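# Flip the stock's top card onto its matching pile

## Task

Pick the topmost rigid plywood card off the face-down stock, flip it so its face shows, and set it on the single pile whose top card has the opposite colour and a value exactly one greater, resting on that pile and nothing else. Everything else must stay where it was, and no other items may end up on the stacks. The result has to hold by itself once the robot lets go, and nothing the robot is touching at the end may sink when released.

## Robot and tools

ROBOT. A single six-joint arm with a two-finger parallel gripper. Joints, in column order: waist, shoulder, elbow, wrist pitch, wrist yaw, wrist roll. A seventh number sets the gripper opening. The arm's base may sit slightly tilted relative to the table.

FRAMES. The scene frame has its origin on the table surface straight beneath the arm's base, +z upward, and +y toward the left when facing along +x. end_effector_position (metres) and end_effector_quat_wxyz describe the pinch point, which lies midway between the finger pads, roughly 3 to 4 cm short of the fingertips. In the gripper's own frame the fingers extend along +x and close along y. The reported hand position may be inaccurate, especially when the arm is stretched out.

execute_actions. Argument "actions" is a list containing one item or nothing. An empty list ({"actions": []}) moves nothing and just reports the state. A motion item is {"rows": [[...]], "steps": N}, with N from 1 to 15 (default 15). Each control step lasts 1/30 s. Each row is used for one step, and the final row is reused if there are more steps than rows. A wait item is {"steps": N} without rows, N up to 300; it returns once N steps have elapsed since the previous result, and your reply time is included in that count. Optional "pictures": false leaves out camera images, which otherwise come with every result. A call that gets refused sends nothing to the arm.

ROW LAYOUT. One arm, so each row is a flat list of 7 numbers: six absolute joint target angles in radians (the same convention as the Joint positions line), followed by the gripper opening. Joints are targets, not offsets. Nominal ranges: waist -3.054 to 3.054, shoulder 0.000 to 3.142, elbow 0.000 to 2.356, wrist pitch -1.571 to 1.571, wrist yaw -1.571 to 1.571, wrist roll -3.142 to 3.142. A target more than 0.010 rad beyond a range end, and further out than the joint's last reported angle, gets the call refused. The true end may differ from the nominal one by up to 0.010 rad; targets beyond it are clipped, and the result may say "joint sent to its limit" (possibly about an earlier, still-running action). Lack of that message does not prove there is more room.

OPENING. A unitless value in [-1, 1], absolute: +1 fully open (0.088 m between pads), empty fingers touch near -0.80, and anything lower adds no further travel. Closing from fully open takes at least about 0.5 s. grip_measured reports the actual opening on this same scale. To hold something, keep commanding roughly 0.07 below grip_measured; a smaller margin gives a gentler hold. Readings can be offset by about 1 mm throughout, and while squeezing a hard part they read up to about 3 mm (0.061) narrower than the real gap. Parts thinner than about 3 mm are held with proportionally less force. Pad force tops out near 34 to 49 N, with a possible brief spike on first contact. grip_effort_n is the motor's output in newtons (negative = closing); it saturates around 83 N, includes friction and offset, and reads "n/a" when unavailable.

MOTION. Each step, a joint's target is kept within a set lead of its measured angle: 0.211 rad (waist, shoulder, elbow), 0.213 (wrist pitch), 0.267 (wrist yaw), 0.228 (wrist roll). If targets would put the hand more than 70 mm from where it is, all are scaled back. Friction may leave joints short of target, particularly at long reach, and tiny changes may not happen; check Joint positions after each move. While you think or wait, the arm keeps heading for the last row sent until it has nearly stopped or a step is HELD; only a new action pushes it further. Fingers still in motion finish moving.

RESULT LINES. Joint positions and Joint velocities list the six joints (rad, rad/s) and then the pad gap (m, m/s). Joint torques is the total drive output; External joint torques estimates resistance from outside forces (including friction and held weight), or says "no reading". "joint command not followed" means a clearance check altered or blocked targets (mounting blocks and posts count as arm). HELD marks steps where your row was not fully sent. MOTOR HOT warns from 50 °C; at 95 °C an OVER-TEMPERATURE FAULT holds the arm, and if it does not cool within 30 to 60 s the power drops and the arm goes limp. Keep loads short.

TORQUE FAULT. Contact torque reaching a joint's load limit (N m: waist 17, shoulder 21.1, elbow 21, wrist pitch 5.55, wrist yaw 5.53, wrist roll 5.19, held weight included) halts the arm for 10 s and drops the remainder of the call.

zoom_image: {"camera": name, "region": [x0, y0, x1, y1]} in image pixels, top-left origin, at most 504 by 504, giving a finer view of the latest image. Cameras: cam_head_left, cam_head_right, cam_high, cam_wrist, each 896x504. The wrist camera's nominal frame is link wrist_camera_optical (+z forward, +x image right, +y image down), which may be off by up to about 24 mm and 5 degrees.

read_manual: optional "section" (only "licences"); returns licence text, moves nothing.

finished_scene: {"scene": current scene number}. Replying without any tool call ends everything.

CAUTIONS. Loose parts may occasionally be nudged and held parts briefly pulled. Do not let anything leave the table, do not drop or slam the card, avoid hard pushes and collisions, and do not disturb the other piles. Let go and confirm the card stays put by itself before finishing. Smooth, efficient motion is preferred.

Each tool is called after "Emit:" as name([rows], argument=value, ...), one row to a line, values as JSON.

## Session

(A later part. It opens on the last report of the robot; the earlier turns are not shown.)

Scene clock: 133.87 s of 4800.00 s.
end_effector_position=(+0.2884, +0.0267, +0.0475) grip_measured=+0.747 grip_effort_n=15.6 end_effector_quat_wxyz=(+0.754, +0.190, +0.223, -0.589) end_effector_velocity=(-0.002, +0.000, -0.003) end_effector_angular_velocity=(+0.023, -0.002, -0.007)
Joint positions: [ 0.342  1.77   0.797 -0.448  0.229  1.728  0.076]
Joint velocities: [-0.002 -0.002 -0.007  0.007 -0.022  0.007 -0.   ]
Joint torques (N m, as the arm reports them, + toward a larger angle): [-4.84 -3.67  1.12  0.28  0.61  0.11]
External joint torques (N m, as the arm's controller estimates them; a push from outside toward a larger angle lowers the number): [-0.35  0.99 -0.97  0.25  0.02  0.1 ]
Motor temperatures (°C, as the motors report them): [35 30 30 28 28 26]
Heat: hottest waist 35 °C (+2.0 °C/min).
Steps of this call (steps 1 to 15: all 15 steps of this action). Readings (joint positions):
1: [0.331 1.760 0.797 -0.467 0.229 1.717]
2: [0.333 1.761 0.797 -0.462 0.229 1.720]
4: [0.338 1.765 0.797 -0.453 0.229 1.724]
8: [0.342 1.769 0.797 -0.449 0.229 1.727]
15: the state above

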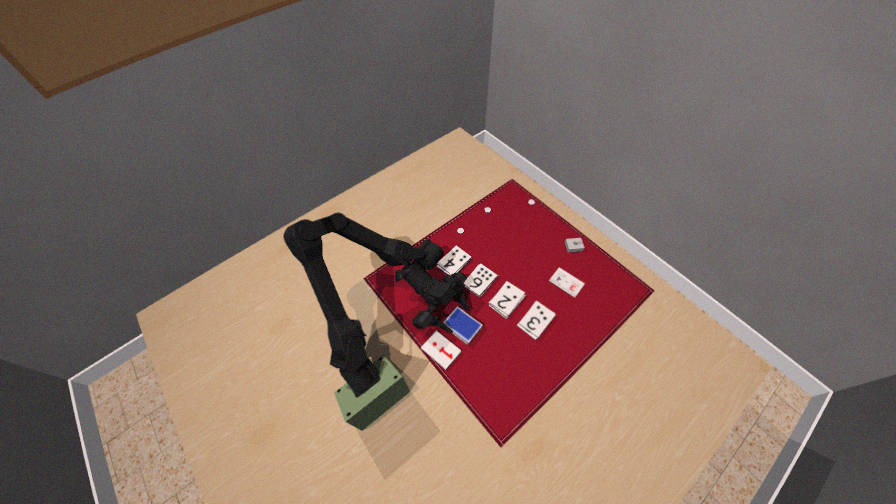

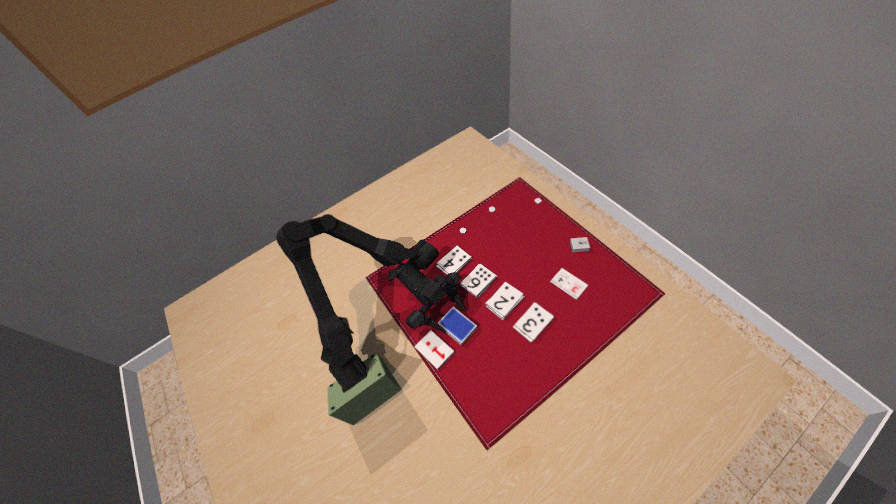

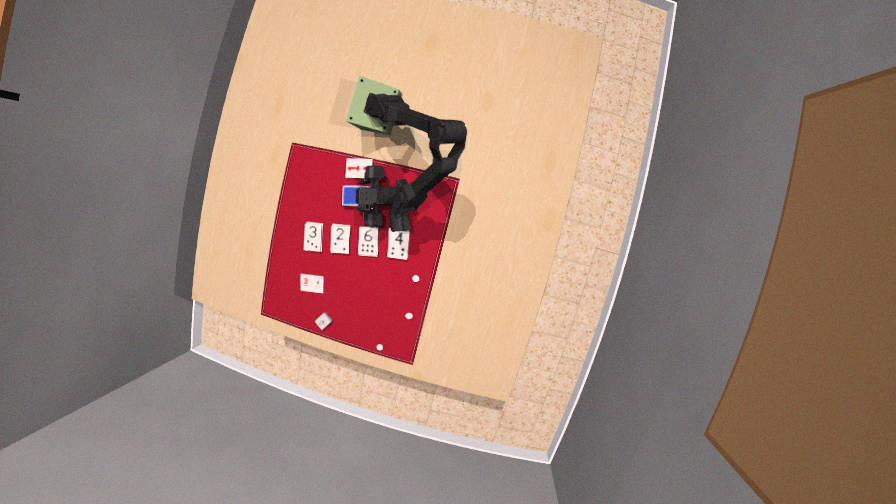

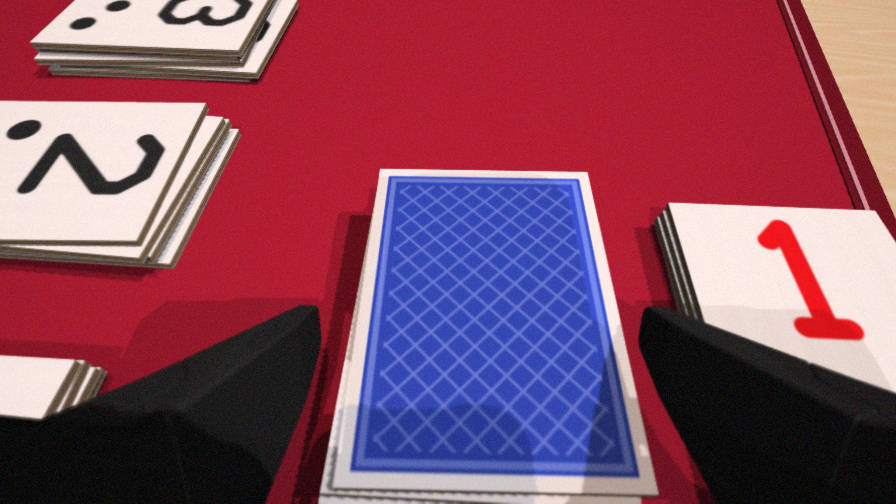

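Emit:
execute_actions([
  {"rows":[[0.346,1.780,0.792,-0.444,0.228,1.705,0.75],[0.346,1.780,0.792,-0.444,0.228,1.705,0.75],[0.346,1.780,0.792,-0.444,0.228,1.705,0.75],[0.346,1.780,0.792,-0.444,0.228,1.705,0.75],[0.346,1.780,0.792,-0.444,0.228,1.705,0.75],[0.346,1.780,0.792,-0.444,0.228,1.705,0.35]]},
])

Scene clock: 146.53 s of 4800.00 s.
end_effector_position=(+0.2884, +0.0269, +0.0467) grip_measured=+0.439 grip_effort_n=-83.5 end_effector_quat_wxyz=(+0.756, +0.181, +0.229, -0.586) end_effector_velocity=(-0.002, -0.004, +0.002) end_effector_angular_velocity=(-0.012, +0.007, -0.009)
Joint positions: [ 0.345  1.772  0.797 -0.446  0.23   1.708  0.061]
Joint velocities: [-0.007  0.002 -0.002 -0.007  0.007 -0.007 -0.   ]
Joint torques (N m, as the arm reports them, + toward a larger angle): [-4.86 -3.65  1.09  0.26  0.6  -0.08]
External joint torques (N m, as the arm's controller estimates them; a push from outside toward a larger angle lowers the number): [-0.32  0.98 -0.94  0.25  0.   -0.08]
Motor temperatures (°C, as the motors report them): [35 30 30 28 28 26]
Heat: hottest waist 35 °C (+1.0 °C/min).
Steps of this call (steps 1 to 15: the robot went on to your last target; steps 16 to 90: nothing new was sent; then 9.17 s passed at rest; steps 91 to 105: all 15 steps of this action). Readings (joint positions):
91: [0.342 1.770 0.797 -0.447 0.229 1.727]
92: [0.343 1.770 0.797 -0.447 0.229 1.721]
94: [0.344 1.771 0.797 -0.446 0.229 1.714]
98: [0.345 1.772 0.797 -0.446 0.229 1.709]
105: the state above

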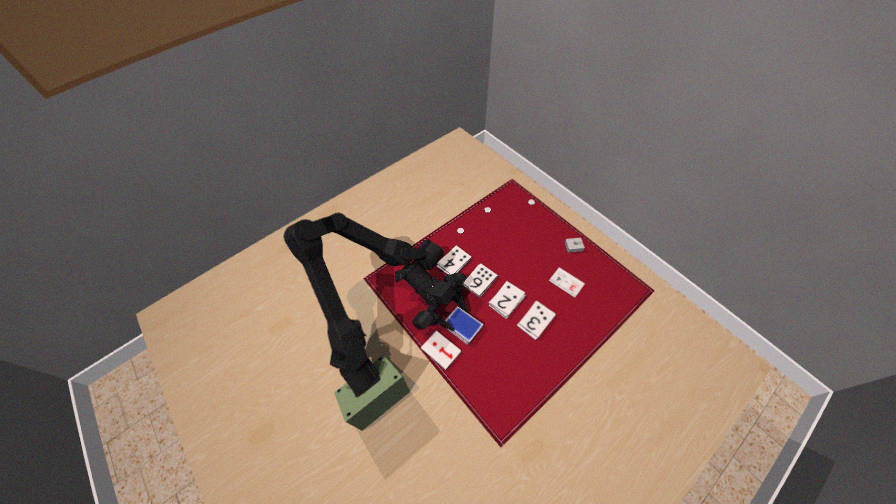

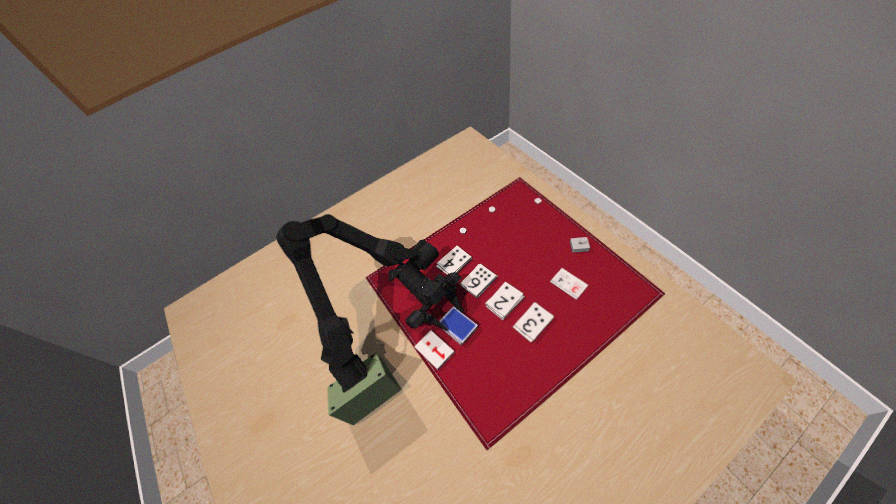

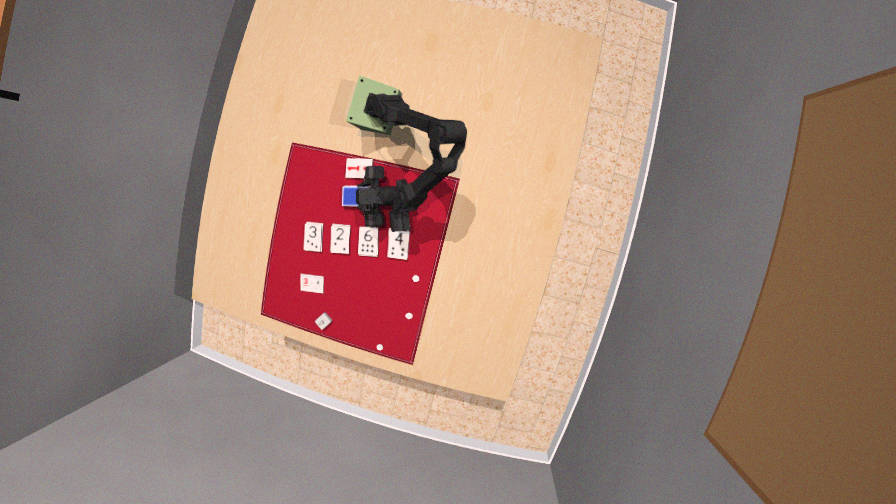

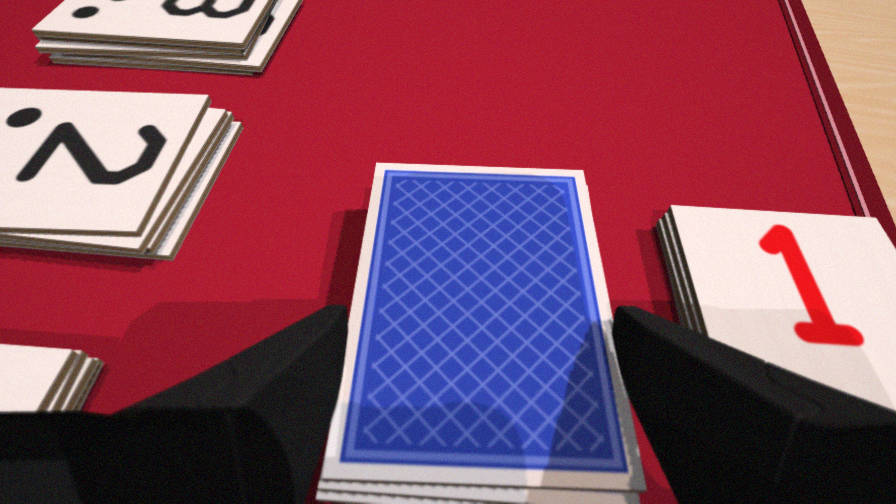

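Lift, then roll.

Emit:
execute_actions([
  {"rows":[[0.335,1.765,0.792,-0.458,0.228,1.70,0.36],[0.325,1.75,0.792,-0.47,0.228,1.69,0.36],[0.31,1.73,0.792,-0.49,0.228,1.68,0.36],[0.29,1.71,0.792,-0.51,0.228,1.66,0.36],[0.27,1.68,0.792,-0.54,0.228,1.64,0.36],[0.24,1.65,0.792,-0.57,0.228,1.61,0.36],[0.21,1.61,0.792,-0.61,0.228,1.58,0.36],[0.17,1.56,0.792,-0.66,0.228,1.54,0.36],[0.12,1.5,0.792,-0.72,0.228,1.5,0.36]]},
])

Scene clock: 153.30 s of 4800.00 s.
end_effector_position=(+0.2619, +0.0208, +0.1353) grip_measured=+0.439 grip_effort_n=-83.5 end_effector_quat_wxyz=(+0.744, +0.170, +0.217, -0.609) end_effector_velocity=(-0.036, -0.007, +0.002) end_effector_angular_velocity=(-0.025, +0.192, -0.065)
Joint positions: [ 0.126  1.511  0.795 -0.708  0.23   1.511  0.061]
Joint velocities: [-0.017 -0.012 -0.002 -0.168 -0.007 -0.11  -0.   ]
Joint torques (N m, as the arm reports them, + toward a larger angle): [-4.48 -4.43  2.47  0.39  0.59 -0.08]
External joint torques (N m, as the arm's controller estimates them; a push from outside toward a larger angle lowers the number): [-0.75 -1.05 -0.74  0.06  0.03 -0.08]
Motor temperatures (°C, as the motors report them): [35 30 30 28 28 26]
Heat: hottest waist 35 °C (+1.0 °C/min).
Steps of this call (steps 1 to 15: the robot went on to your last target; steps 16 to 90: nothing new was sent; then 3.27 s passed at rest; steps 91 to 105: all 15 steps of this action). Readings (joint positions):
91: [0.344 1.772 0.797 -0.446 0.230 1.706]
92: [0.343 1.771 0.797 -0.449 0.229 1.703]
94: [0.331 1.760 0.796 -0.472 0.227 1.689]
98: [0.257 1.672 0.794 -0.564 0.226 1.615]
105: the state above

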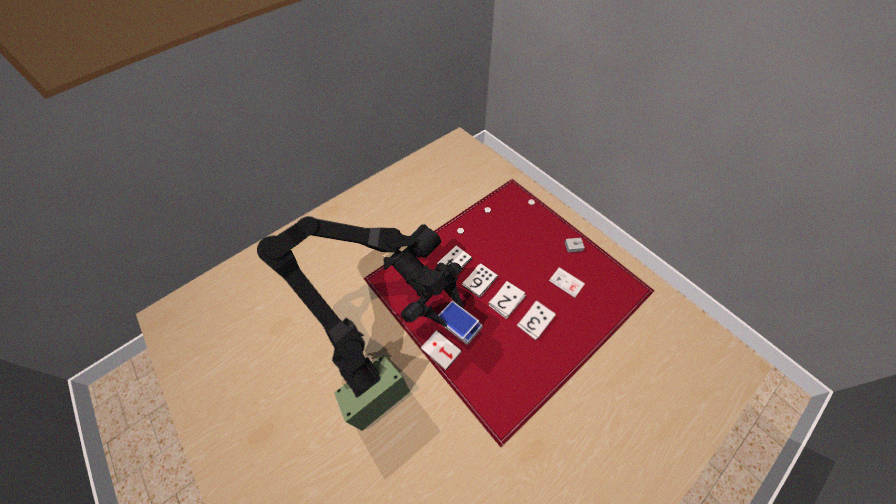

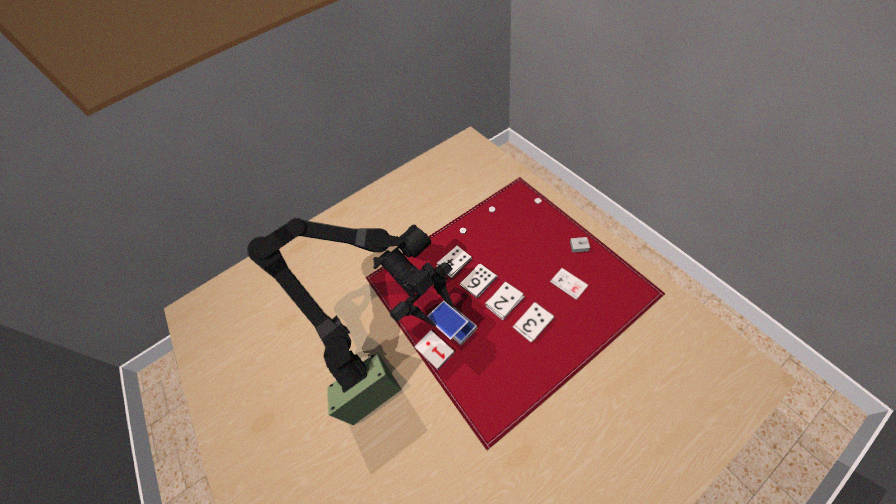

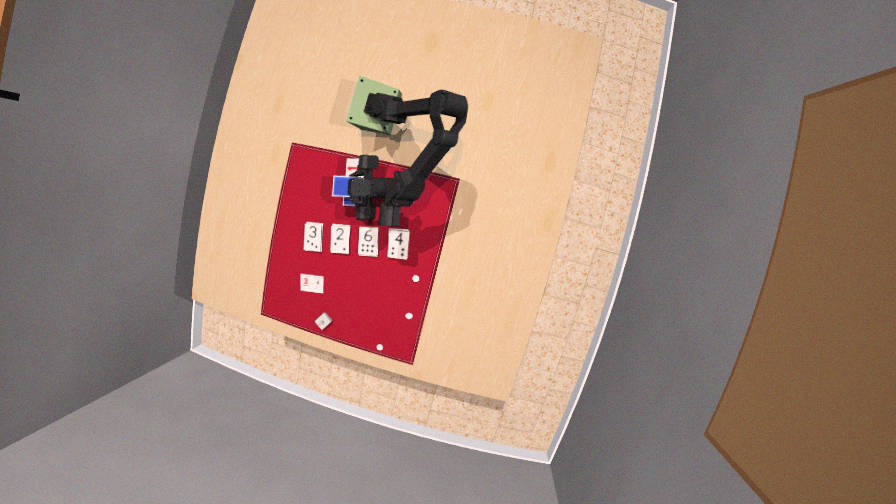

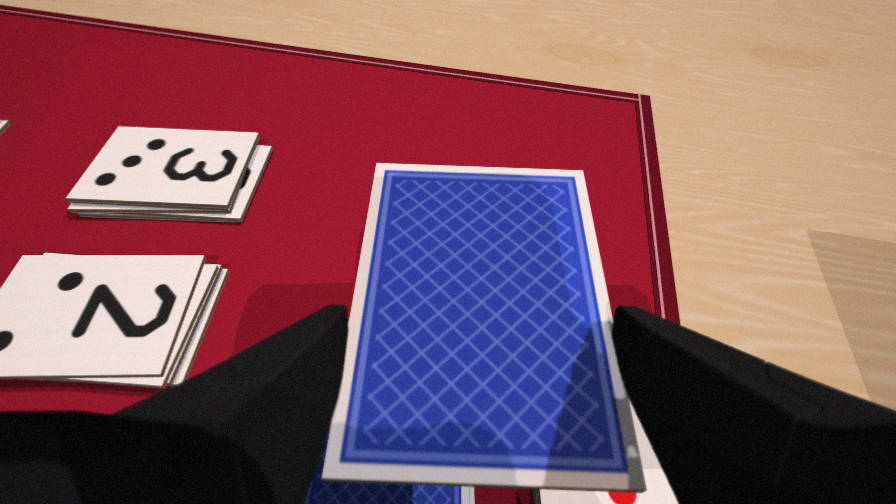

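Emit:
execute_actions([
  {"rows":[[0.0,1.4,0.792,-0.82,0.6,-1.7,0.36]]},
], pictures=false)

Emit:
execute_actions([
  {"steps":42},
])

Scene clock: 158.60 s of 4800.00 s.
end_effector_position=(+0.2361, -0.0068, +0.2223) grip_measured=+0.439 grip_effort_n=-83.5 end_effector_quat_wxyz=(+0.698, -0.251, +0.339, -0.579) end_effector_velocity=(-0.006, -0.001, +0.001) end_effector_angular_velocity=(-0.189, +1.812, +0.317)
Joint positions: [ 0.004  1.407  0.794 -0.818  0.594  0.592  0.061]
Joint velocities: [-0.002 -0.007 -0.007 -0.022  0.007 -1.839  0.   ]
Joint torques (N m, as the arm reports them, + toward a larger angle): [-4.2  -3.77  3.12  0.41  0.91 -0.02]
External joint torques (N m, as the arm's controller estimates them; a push from outside toward a larger angle lowers the number): [-0.74 -0.88 -0.74  0.02  0.25 -0.07]
Motor temperatures (°C, as the motors report them): [35 30 30 28 28 26]
Heat: hottest waist 35 °C (+1.0 °C/min).
Steps of this call (steps 1 to 30: the robot went on to your last target; steps 31 to 90: nothing new was sent; then 1.80 s passed at rest; steps 91 to 105: all 15 steps of this action). Readings (joint positions):
91: [0.119 1.499 0.795 -0.727 0.258 1.463]
92: [0.094 1.482 0.795 -0.760 0.337 1.394]
94: [0.033 1.436 0.793 -0.795 0.478 1.273]
98: [0.004 1.407 0.794 -0.814 0.570 1.026]
105: the state above

Scene clock: 160.00 s of 4800.00 s.
end_effector_position=(+0.2359, -0.0069, +0.2226) grip_measured=+0.439 grip_effort_n=-83.5 end_effector_quat_wxyz=(-0.062, +0.738, -0.668, -0.066) end_effector_velocity=(+0.001, -0.000, -0.001) end_effector_angular_velocity=(-0.004, +0.101, +0.024)
Joint positions: [ 0.004  1.407  0.794 -0.819  0.596 -1.688  0.061]
Joint velocities: [-0.002 -0.002 -0.002  0.007 -0.007 -0.11  -0.   ]
Joint torques (N m, as the arm reports them, + toward a larger angle): [-4.16 -3.69  3.    0.4   0.89 -0.09]
External joint torques (N m, as the arm's controller estimates them; a push from outside toward a larger angle lowers the number): [-0.74 -0.82 -0.9   0.02  0.23 -0.08]
Motor temperatures (°C, as the motors report them): [35 30 30 28 28 26]
Heat: hottest waist 35 °C (+0.0 °C/min).
Steps of this call (steps 1 to 42: the robot went on to your last target). Readings (joint positions):
1: [0.004 1.407 0.794 -0.818 0.595 0.530]
2: [0.004 1.407 0.794 -0.818 0.595 0.468]
4: [0.004 1.407 0.794 -0.818 0.595 0.345]
8: [0.004 1.407 0.794 -0.818 0.596 0.097]
42: the state above

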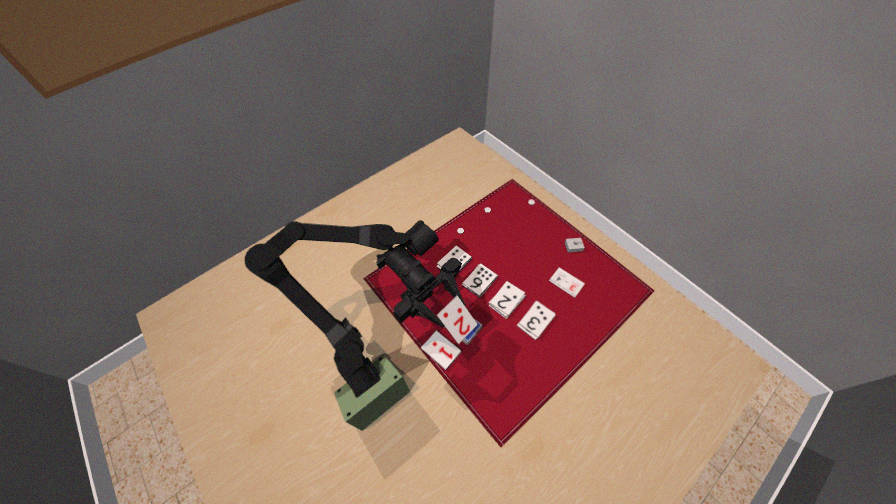

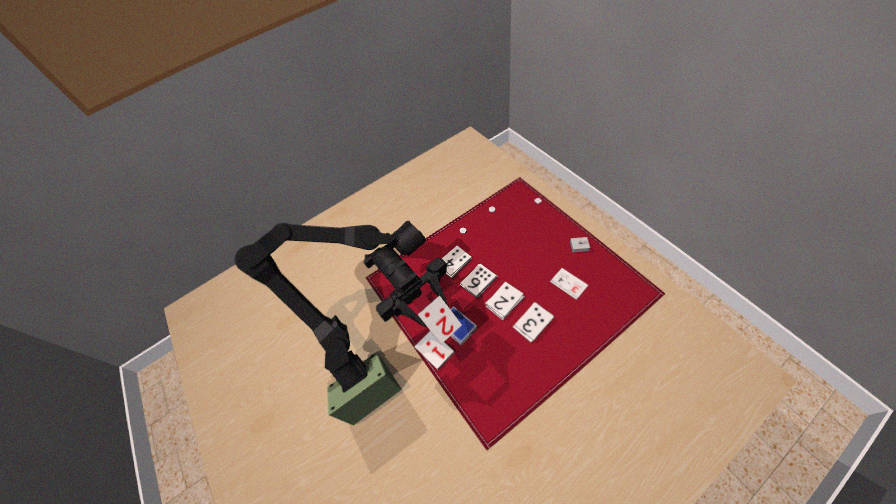

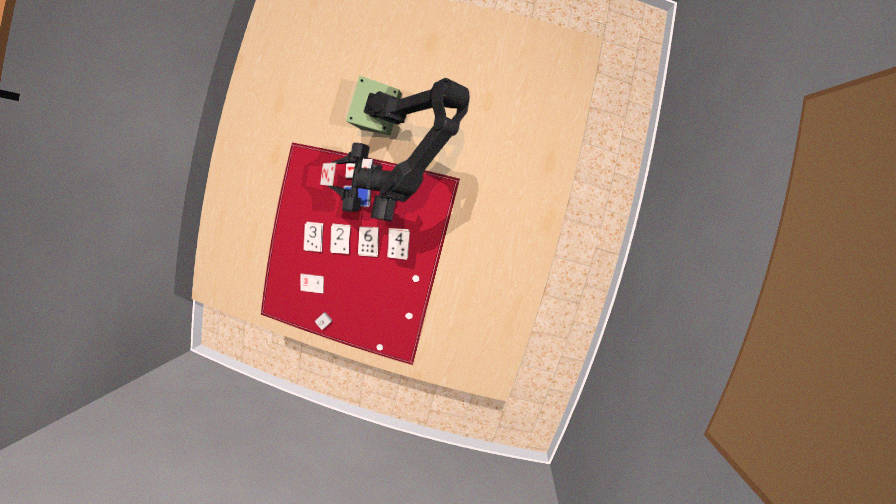

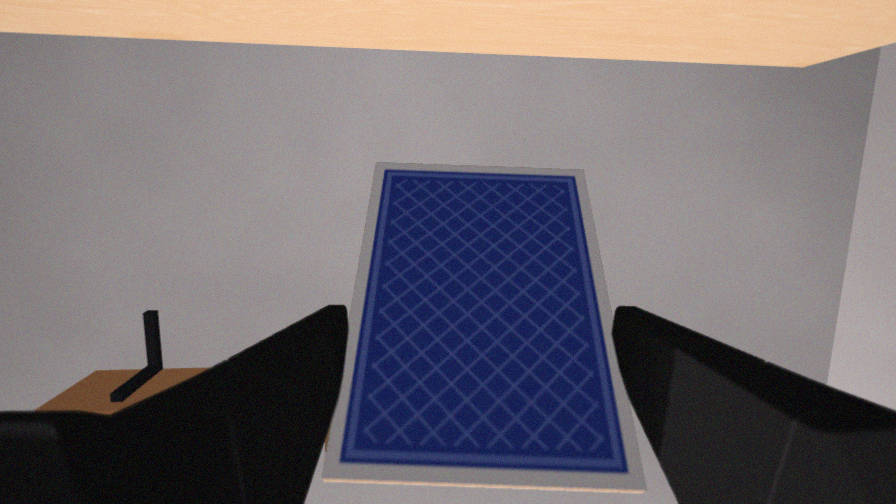

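Emit:
execute_actions([
  {"rows":[[-0.5,1.7,1.0,0.9,-0.92,-2.75,0.36]]},
], pictures=false)

Emit:
execute_actions([
  {"steps":25},
], pictures=false)

Emit:
execute_actions([
  {"rows":[[-0.49,2.59,1.0,1.23,-0.92,-2.72,0.36]]},
], pictures=false)

Emit:
execute_actions([
  {"steps":25},
])

Scene clock: 191.27 s of 4800.00 s.
end_effector_position=(+0.4033, -0.0350, +0.3007) grip_measured=+0.439 grip_effort_n=-83.5 end_effector_quat_wxyz=(-0.060, +0.947, -0.235, -0.210) end_effector_velocity=(+0.275, +0.401, +0.114) end_effector_angular_velocity=(-1.129, +0.402, +3.539)
Joint positions: [-0.5    1.694  0.986 -0.01  -0.424 -2.573  0.061]
Joint velocities: [ 0.037  0.002  0.046  1.678 -2.176 -1.853  0.   ]
Joint torques (N m, as the arm reports them, + toward a larger angle): [-5.27 -2.87  5.59  1.48  0.25 -0.07]
External joint torques (N m, as the arm's controller estimates them; a push from outside toward a larger angle lowers the number): [-0.56  0.69  0.25  0.22 -0.05 -0.06]
Motor temperatures (°C, as the motors report them): [34 30 31 28 29 26]
Heat: hottest waist 34 °C (-1.0 °C/min).
Steps of this call (steps 1 to 30: the robot went on to your last target; steps 31 to 90: nothing new was sent; then 27.77 s passed at rest; steps 91 to 105: all 15 steps of this action). Readings (joint positions):
91: [-0.013 1.421 0.803 -0.814 0.563 -1.730]
92: [-0.055 1.459 0.836 -0.767 0.494 -1.786]
94: [-0.149 1.561 0.919 -0.643 0.366 -1.892]
98: [-0.364 1.672 0.978 -0.413 0.075 -2.139]
105: the state above

Scene clock: 192.10 s of 4800.00 s.
end_effector_position=(+0.4354, +0.1186, +0.3839) grip_measured=+0.439 grip_effort_n=-83.5 end_effector_quat_wxyz=(+0.254, +0.945, +0.200, -0.046) end_effector_velocity=(-0.001, +0.000, +0.000) end_effector_angular_velocity=(-0.007, +0.003, +0.003)
Joint positions: [-0.496  1.695  0.995  0.896 -0.918 -2.748  0.061]
Joint velocities: [-0.002 -0.002  0.002 -0.007 -0.007 -0.007 -0.   ]
Joint torques (N m, as the arm reports them, + toward a larger angle): [-5.83 -2.39  4.69  1.08  0.48 -0.1 ]
External joint torques (N m, as the arm's controller estimates them; a push from outside toward a larger angle lowers the number): [-0.99  0.6  -0.29  0.26 -0.03 -0.07]
Motor temperatures (°C, as the motors report them): [34 30 31 28 29 26]
Heat: hottest waist 34 °C (-1.0 °C/min).
Steps of this call (steps 1 to 25: the robot went on to your last target). Readings (joint positions):
1: [-0.499 1.694 0.988 0.049 -0.496 -2.626]
2: [-0.498 1.694 0.989 0.107 -0.570 -2.665]
4: [-0.498 1.694 0.990 0.223 -0.715 -2.708]
8: [-0.496 1.694 0.990 0.453 -0.873 -2.739]
25: the state above

Scene clock: 192.60 s of 4800.00 s.
end_effector_position=(+0.4733, -0.0616, +0.2302) grip_measured=+0.439 grip_effort_n=-83.5 end_effector_quat_wxyz=(+0.140, +0.969, +0.137, -0.147) end_effector_velocity=(-0.059, -0.370, -0.418) end_effector_angular_velocity=(+0.616, +0.748, -0.741)
Joint positions: [-0.491  2.348  1.009  1.22  -0.92  -2.723  0.061]
Joint velocities: [-0.002  1.219 -0.002  0.007 -0.007  0.007 -0.   ]
Joint torques (N m, as the arm reports them, + toward a larger angle): [-6.81 -5.25  2.93  1.28  0.45  0.08]
External joint torques (N m, as the arm's controller estimates them; a push from outside toward a larger angle lowers the number): [-0.7   0.9  -1.19  0.27  0.09  0.09]
Motor temperatures (°C, as the motors report them): [34 30 31 28 29 26]
Heat: hottest waist 34 °C (-1.0 °C/min).
Steps of this call (steps 1 to 15: all 15 steps of this action). Readings (joint positions):
1: [-0.496 1.717 0.995 0.930 -0.921 -2.743]
2: [-0.495 1.757 1.003 1.012 -0.924 -2.739]
4: [-0.492 1.855 1.015 1.116 -0.920 -2.731]
8: [-0.491 2.054 1.009 1.187 -0.920 -2.725]
15: the state above

Scene clock: 193.43 s of 4800.00 s.
end_effector_position=(+0.4487, -0.1267, +0.1439) grip_measured=+0.439 grip_effort_n=-83.5 end_effector_quat_wxyz=(+0.060, +0.970, +0.084, -0.220) end_effector_velocity=(-0.001, -0.002, +0.001) end_effector_angular_velocity=(-0.005, -0.002, -0.009)
Joint positions: [-0.489  2.585  0.998  1.229 -0.92  -2.722  0.061]
Joint velocities: [-0.002 -0.002 -0.002 -0.007  0.007 -0.007 -0.   ]
Joint torques (N m, as the arm reports them, + toward a larger angle): [-6.81 -6.48  3.35  1.25  0.34  0.08]
External joint torques (N m, as the arm's controller estimates them; a push from outside toward a larger angle lowers the number): [-0.75  0.38 -0.44  0.14  0.05  0.09]
Motor temperatures (°C, as the motors report them): [34 30 31 28 29 26]
Heat: hottest waist 34 °C (-1.0 °C/min).
Steps of this call (steps 1 to 25: the robot went on to your last target). Readings (joint positions):
1: [-0.491 2.388 1.009 1.222 -0.920 -2.723]
2: [-0.491 2.429 1.009 1.223 -0.920 -2.723]
4: [-0.491 2.506 1.009 1.224 -0.920 -2.723]
8: [-0.490 2.582 0.998 1.222 -0.920 -2.722]
25: the state above

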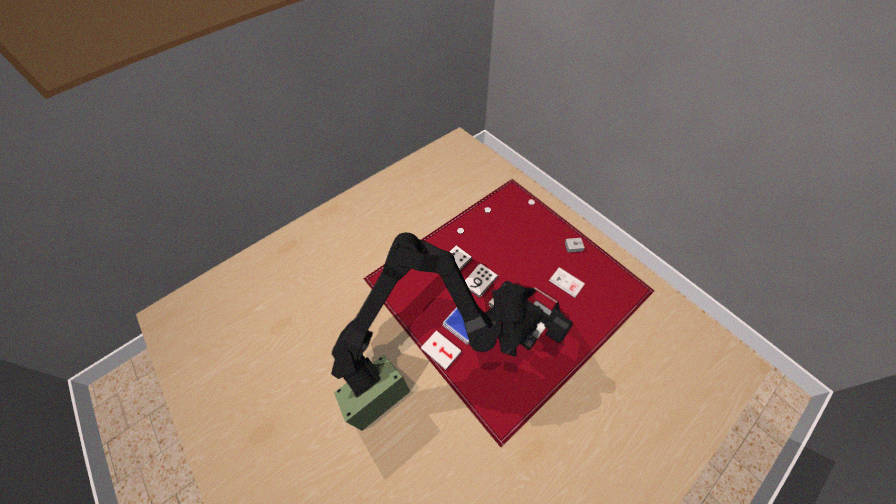

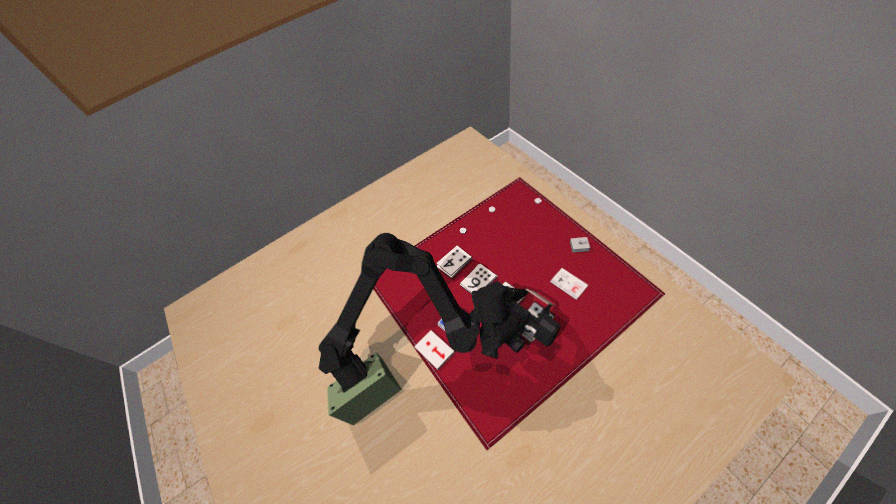

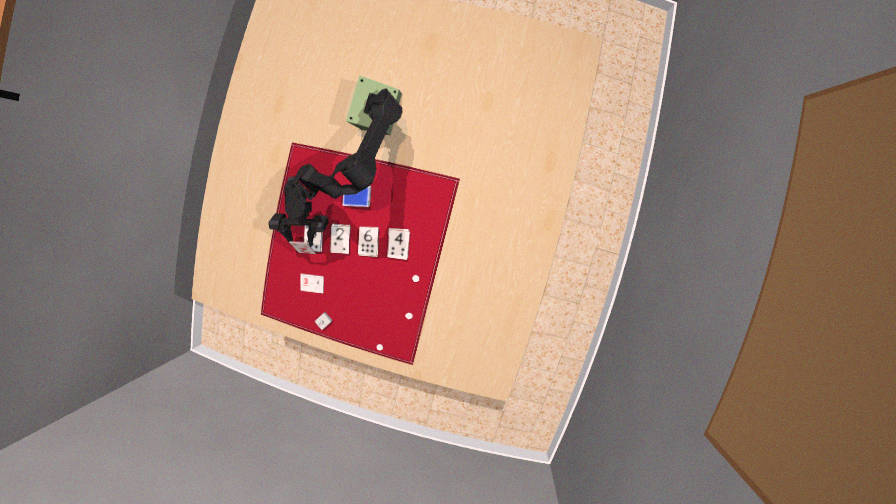

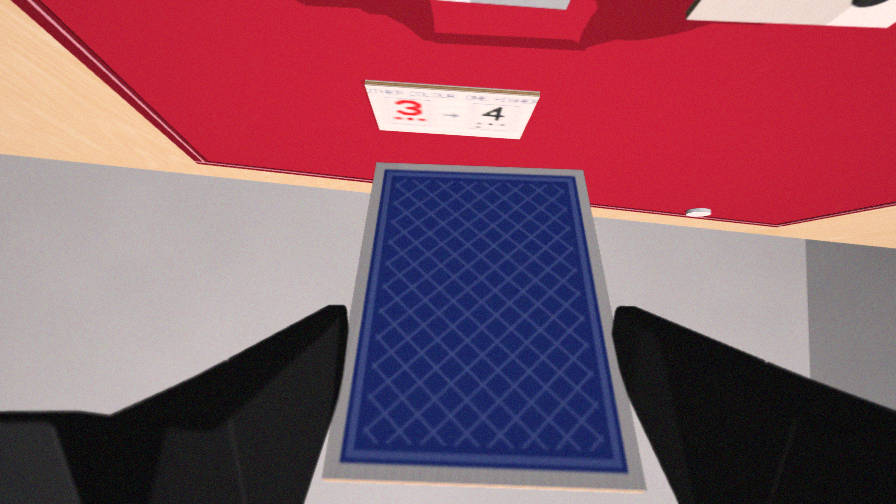

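Wrist view is helpful. Descend most of the way.

Emit:
execute_actions([
  {"rows":[[-0.43,2.68,1.0,1.32,-0.92,-2.69,0.36]]},
])

Scene clock: 197.53 s of 4800.00 s.
end_effector_position=(+0.4467, -0.1204, +0.1038) grip_measured=+0.439 grip_effort_n=-83.5 end_effector_quat_wxyz=(+0.050, +0.964, +0.104, -0.241) end_effector_velocity=(-0.001, -0.001, -0.001) end_effector_angular_velocity=(+0.004, +0.012, -0.003)
Joint positions: [-0.426  2.674  1.001  1.318 -0.92  -2.692  0.061]
Joint velocities: [-0.002 -0.002  0.002 -0.022 -0.007 -0.007 -0.   ]
Joint torques (N m, as the arm reports them, + toward a larger angle): [-7.25 -6.41  2.57  1.29  0.31  0.09]
External joint torques (N m, as the arm's controller estimates them; a push from outside toward a larger angle lowers the number): [-1.08  0.51 -0.75  0.19  0.02  0.1 ]
Motor temperatures (°C, as the motors report them): [35 30 31 29 28 26]
Heat: hottest waist 35 °C (+0.0 °C/min).
Steps of this call (steps 1 to 15: the robot went on to your last target; steps 16 to 90: nothing new was sent; then 0.60 s passed at rest; steps 91 to 105: all 15 steps of this action). Readings (joint positions):
91: [-0.487 2.594 0.998 1.243 -0.920 -2.716]
92: [-0.479 2.610 1.001 1.276 -0.920 -2.710]
94: [-0.453 2.640 1.003 1.294 -0.919 -2.700]
98: [-0.424 2.673 1.001 1.309 -0.920 -2.694]
105: the state above

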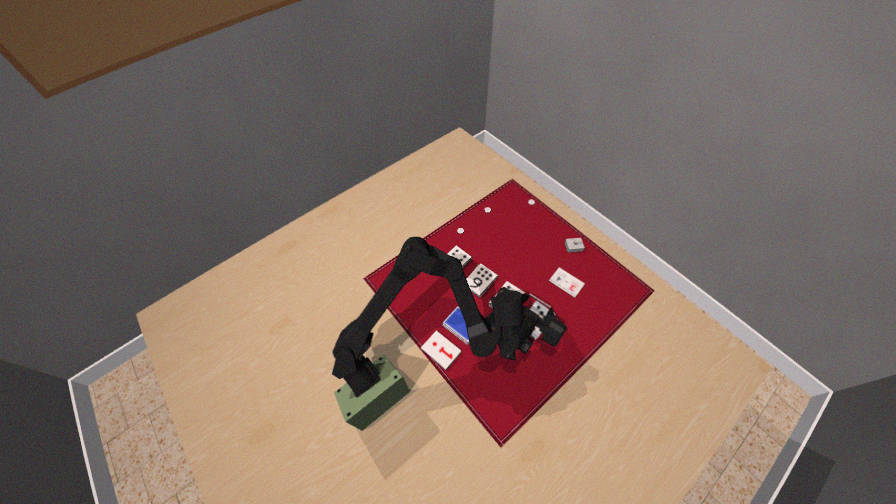

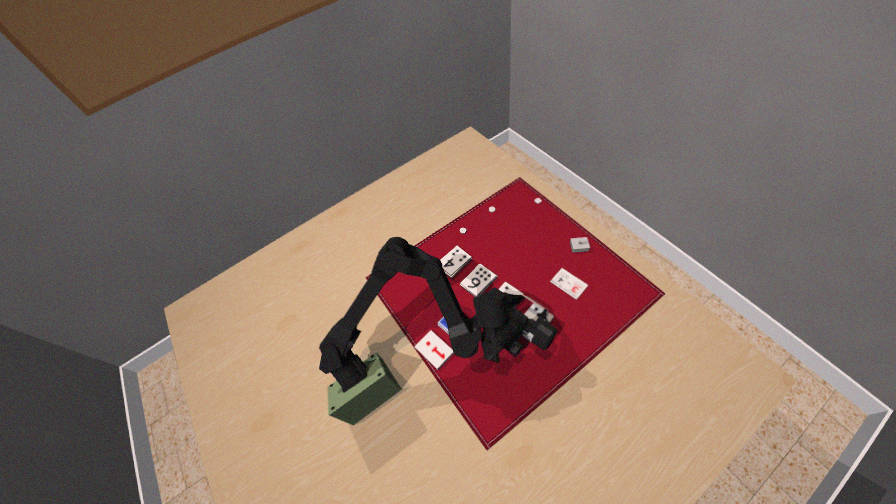

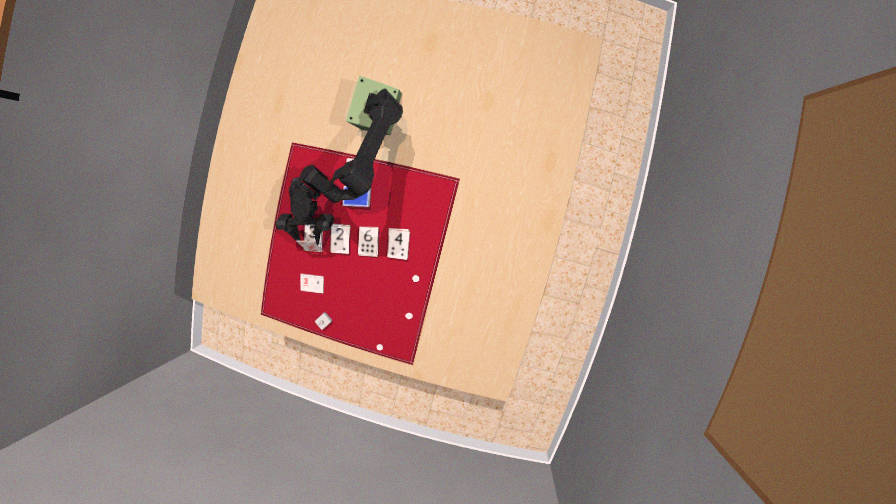

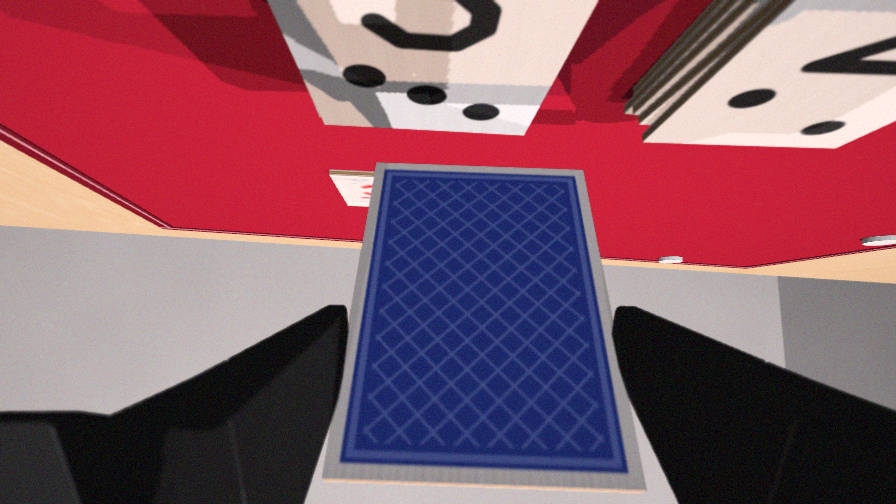

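Emit:
execute_actions([
  {"rows":[[-0.455,2.745,1.025,1.36,-0.92,-2.70,0.36]]},
])

Scene clock: 204.67 s of 4800.00 s.
end_effector_position=(+0.4400, -0.1392, +0.0982) grip_measured=+0.439 grip_effort_n=-83.5 end_effector_quat_wxyz=(+0.049, +0.966, +0.094, -0.234) end_effector_velocity=(-0.001, -0.001, -0.001) end_effector_angular_velocity=(+0.004, +0.012, -0.003)
Joint positions: [-0.453  2.737  1.018  1.358 -0.921 -2.698  0.061]
Joint velocities: [-0.002 -0.002  0.002 -0.022 -0.007 -0.007  0.   ]
Joint torques (N m, as the arm reports them, + toward a larger angle): [-7.02 -6.22  3.32  1.33  0.37 -0.08]
External joint torques (N m, as the arm's controller estimates them; a push from outside toward a larger angle lowers the number): [-0.95  0.78  0.13  0.25  0.08 -0.07]
Motor temperatures (°C, as the motors report them): [35 31 31 29 28 26]
Heat: hottest waist 35 °C (+0.0 °C/min).
Steps of this call (steps 1 to 15: the robot went on to your last target; steps 16 to 90: nothing new was sent; then 3.63 s passed at rest; steps 91 to 105: all 15 steps of this action). Readings (joint positions):
91: [-0.427 2.681 1.002 1.326 -0.921 -2.692]
92: [-0.430 2.693 1.009 1.341 -0.921 -2.693]
94: [-0.441 2.715 1.016 1.347 -0.921 -2.695]
98: [-0.453 2.737 1.016 1.354 -0.921 -2.697]
105: the state above

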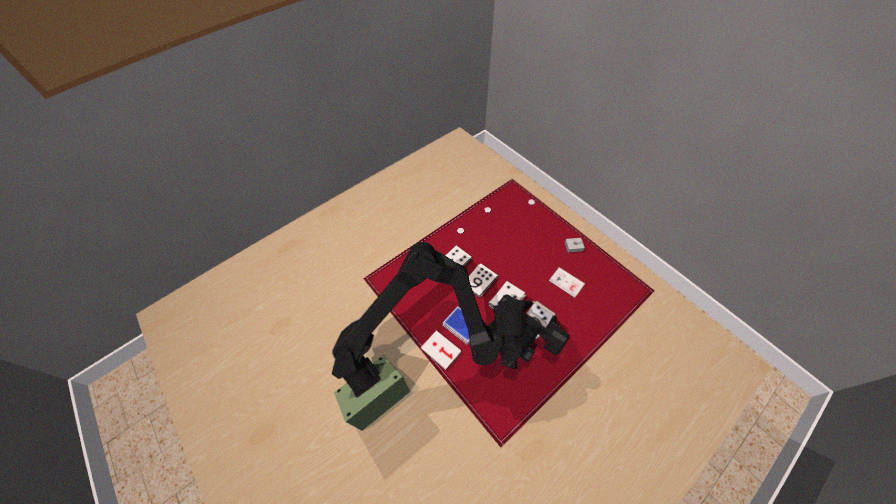

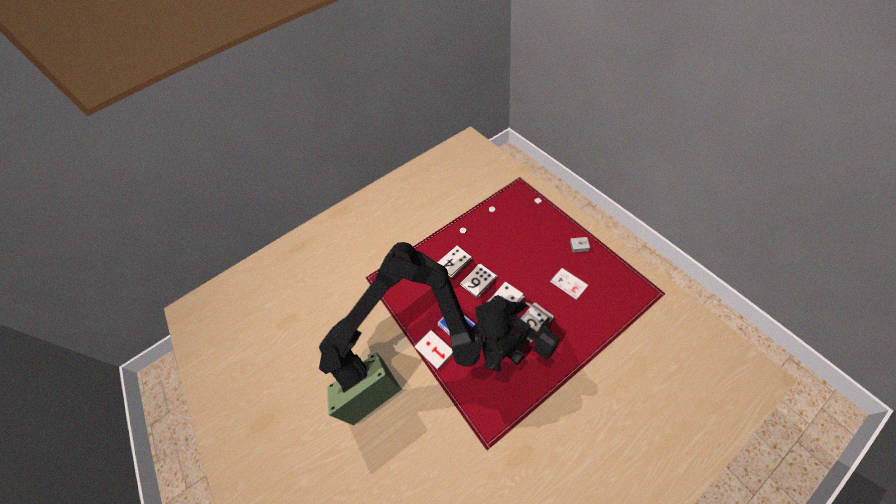

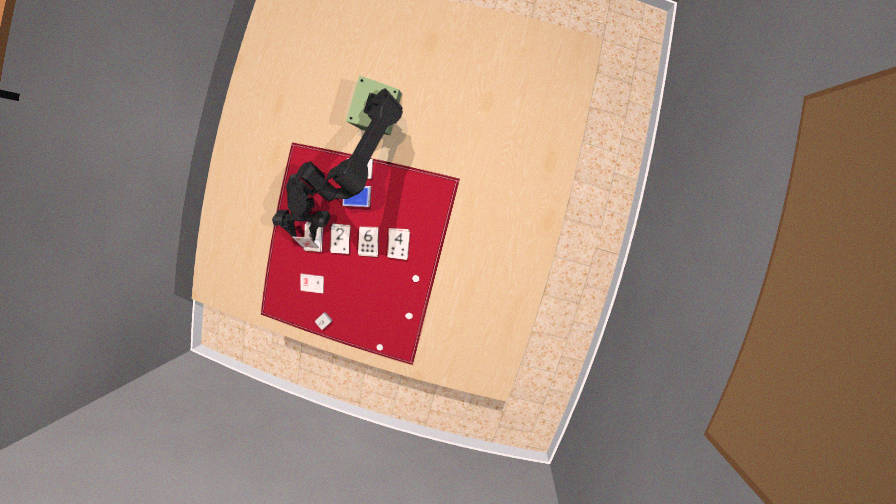

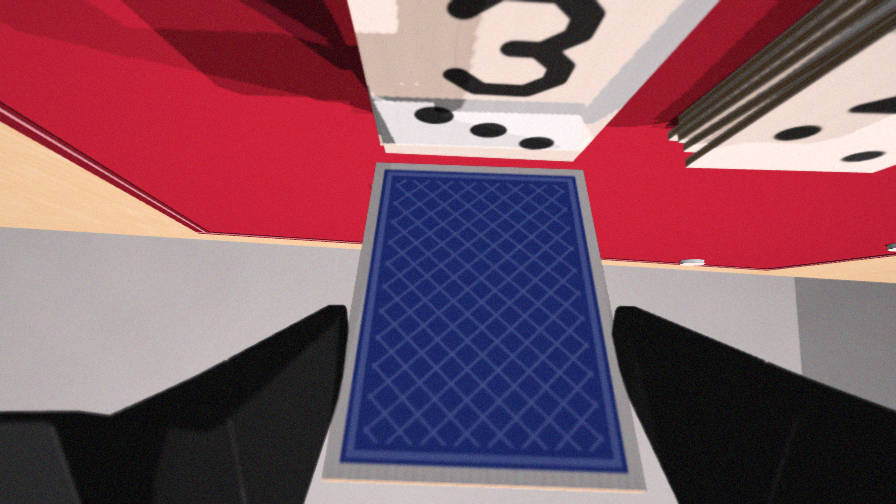

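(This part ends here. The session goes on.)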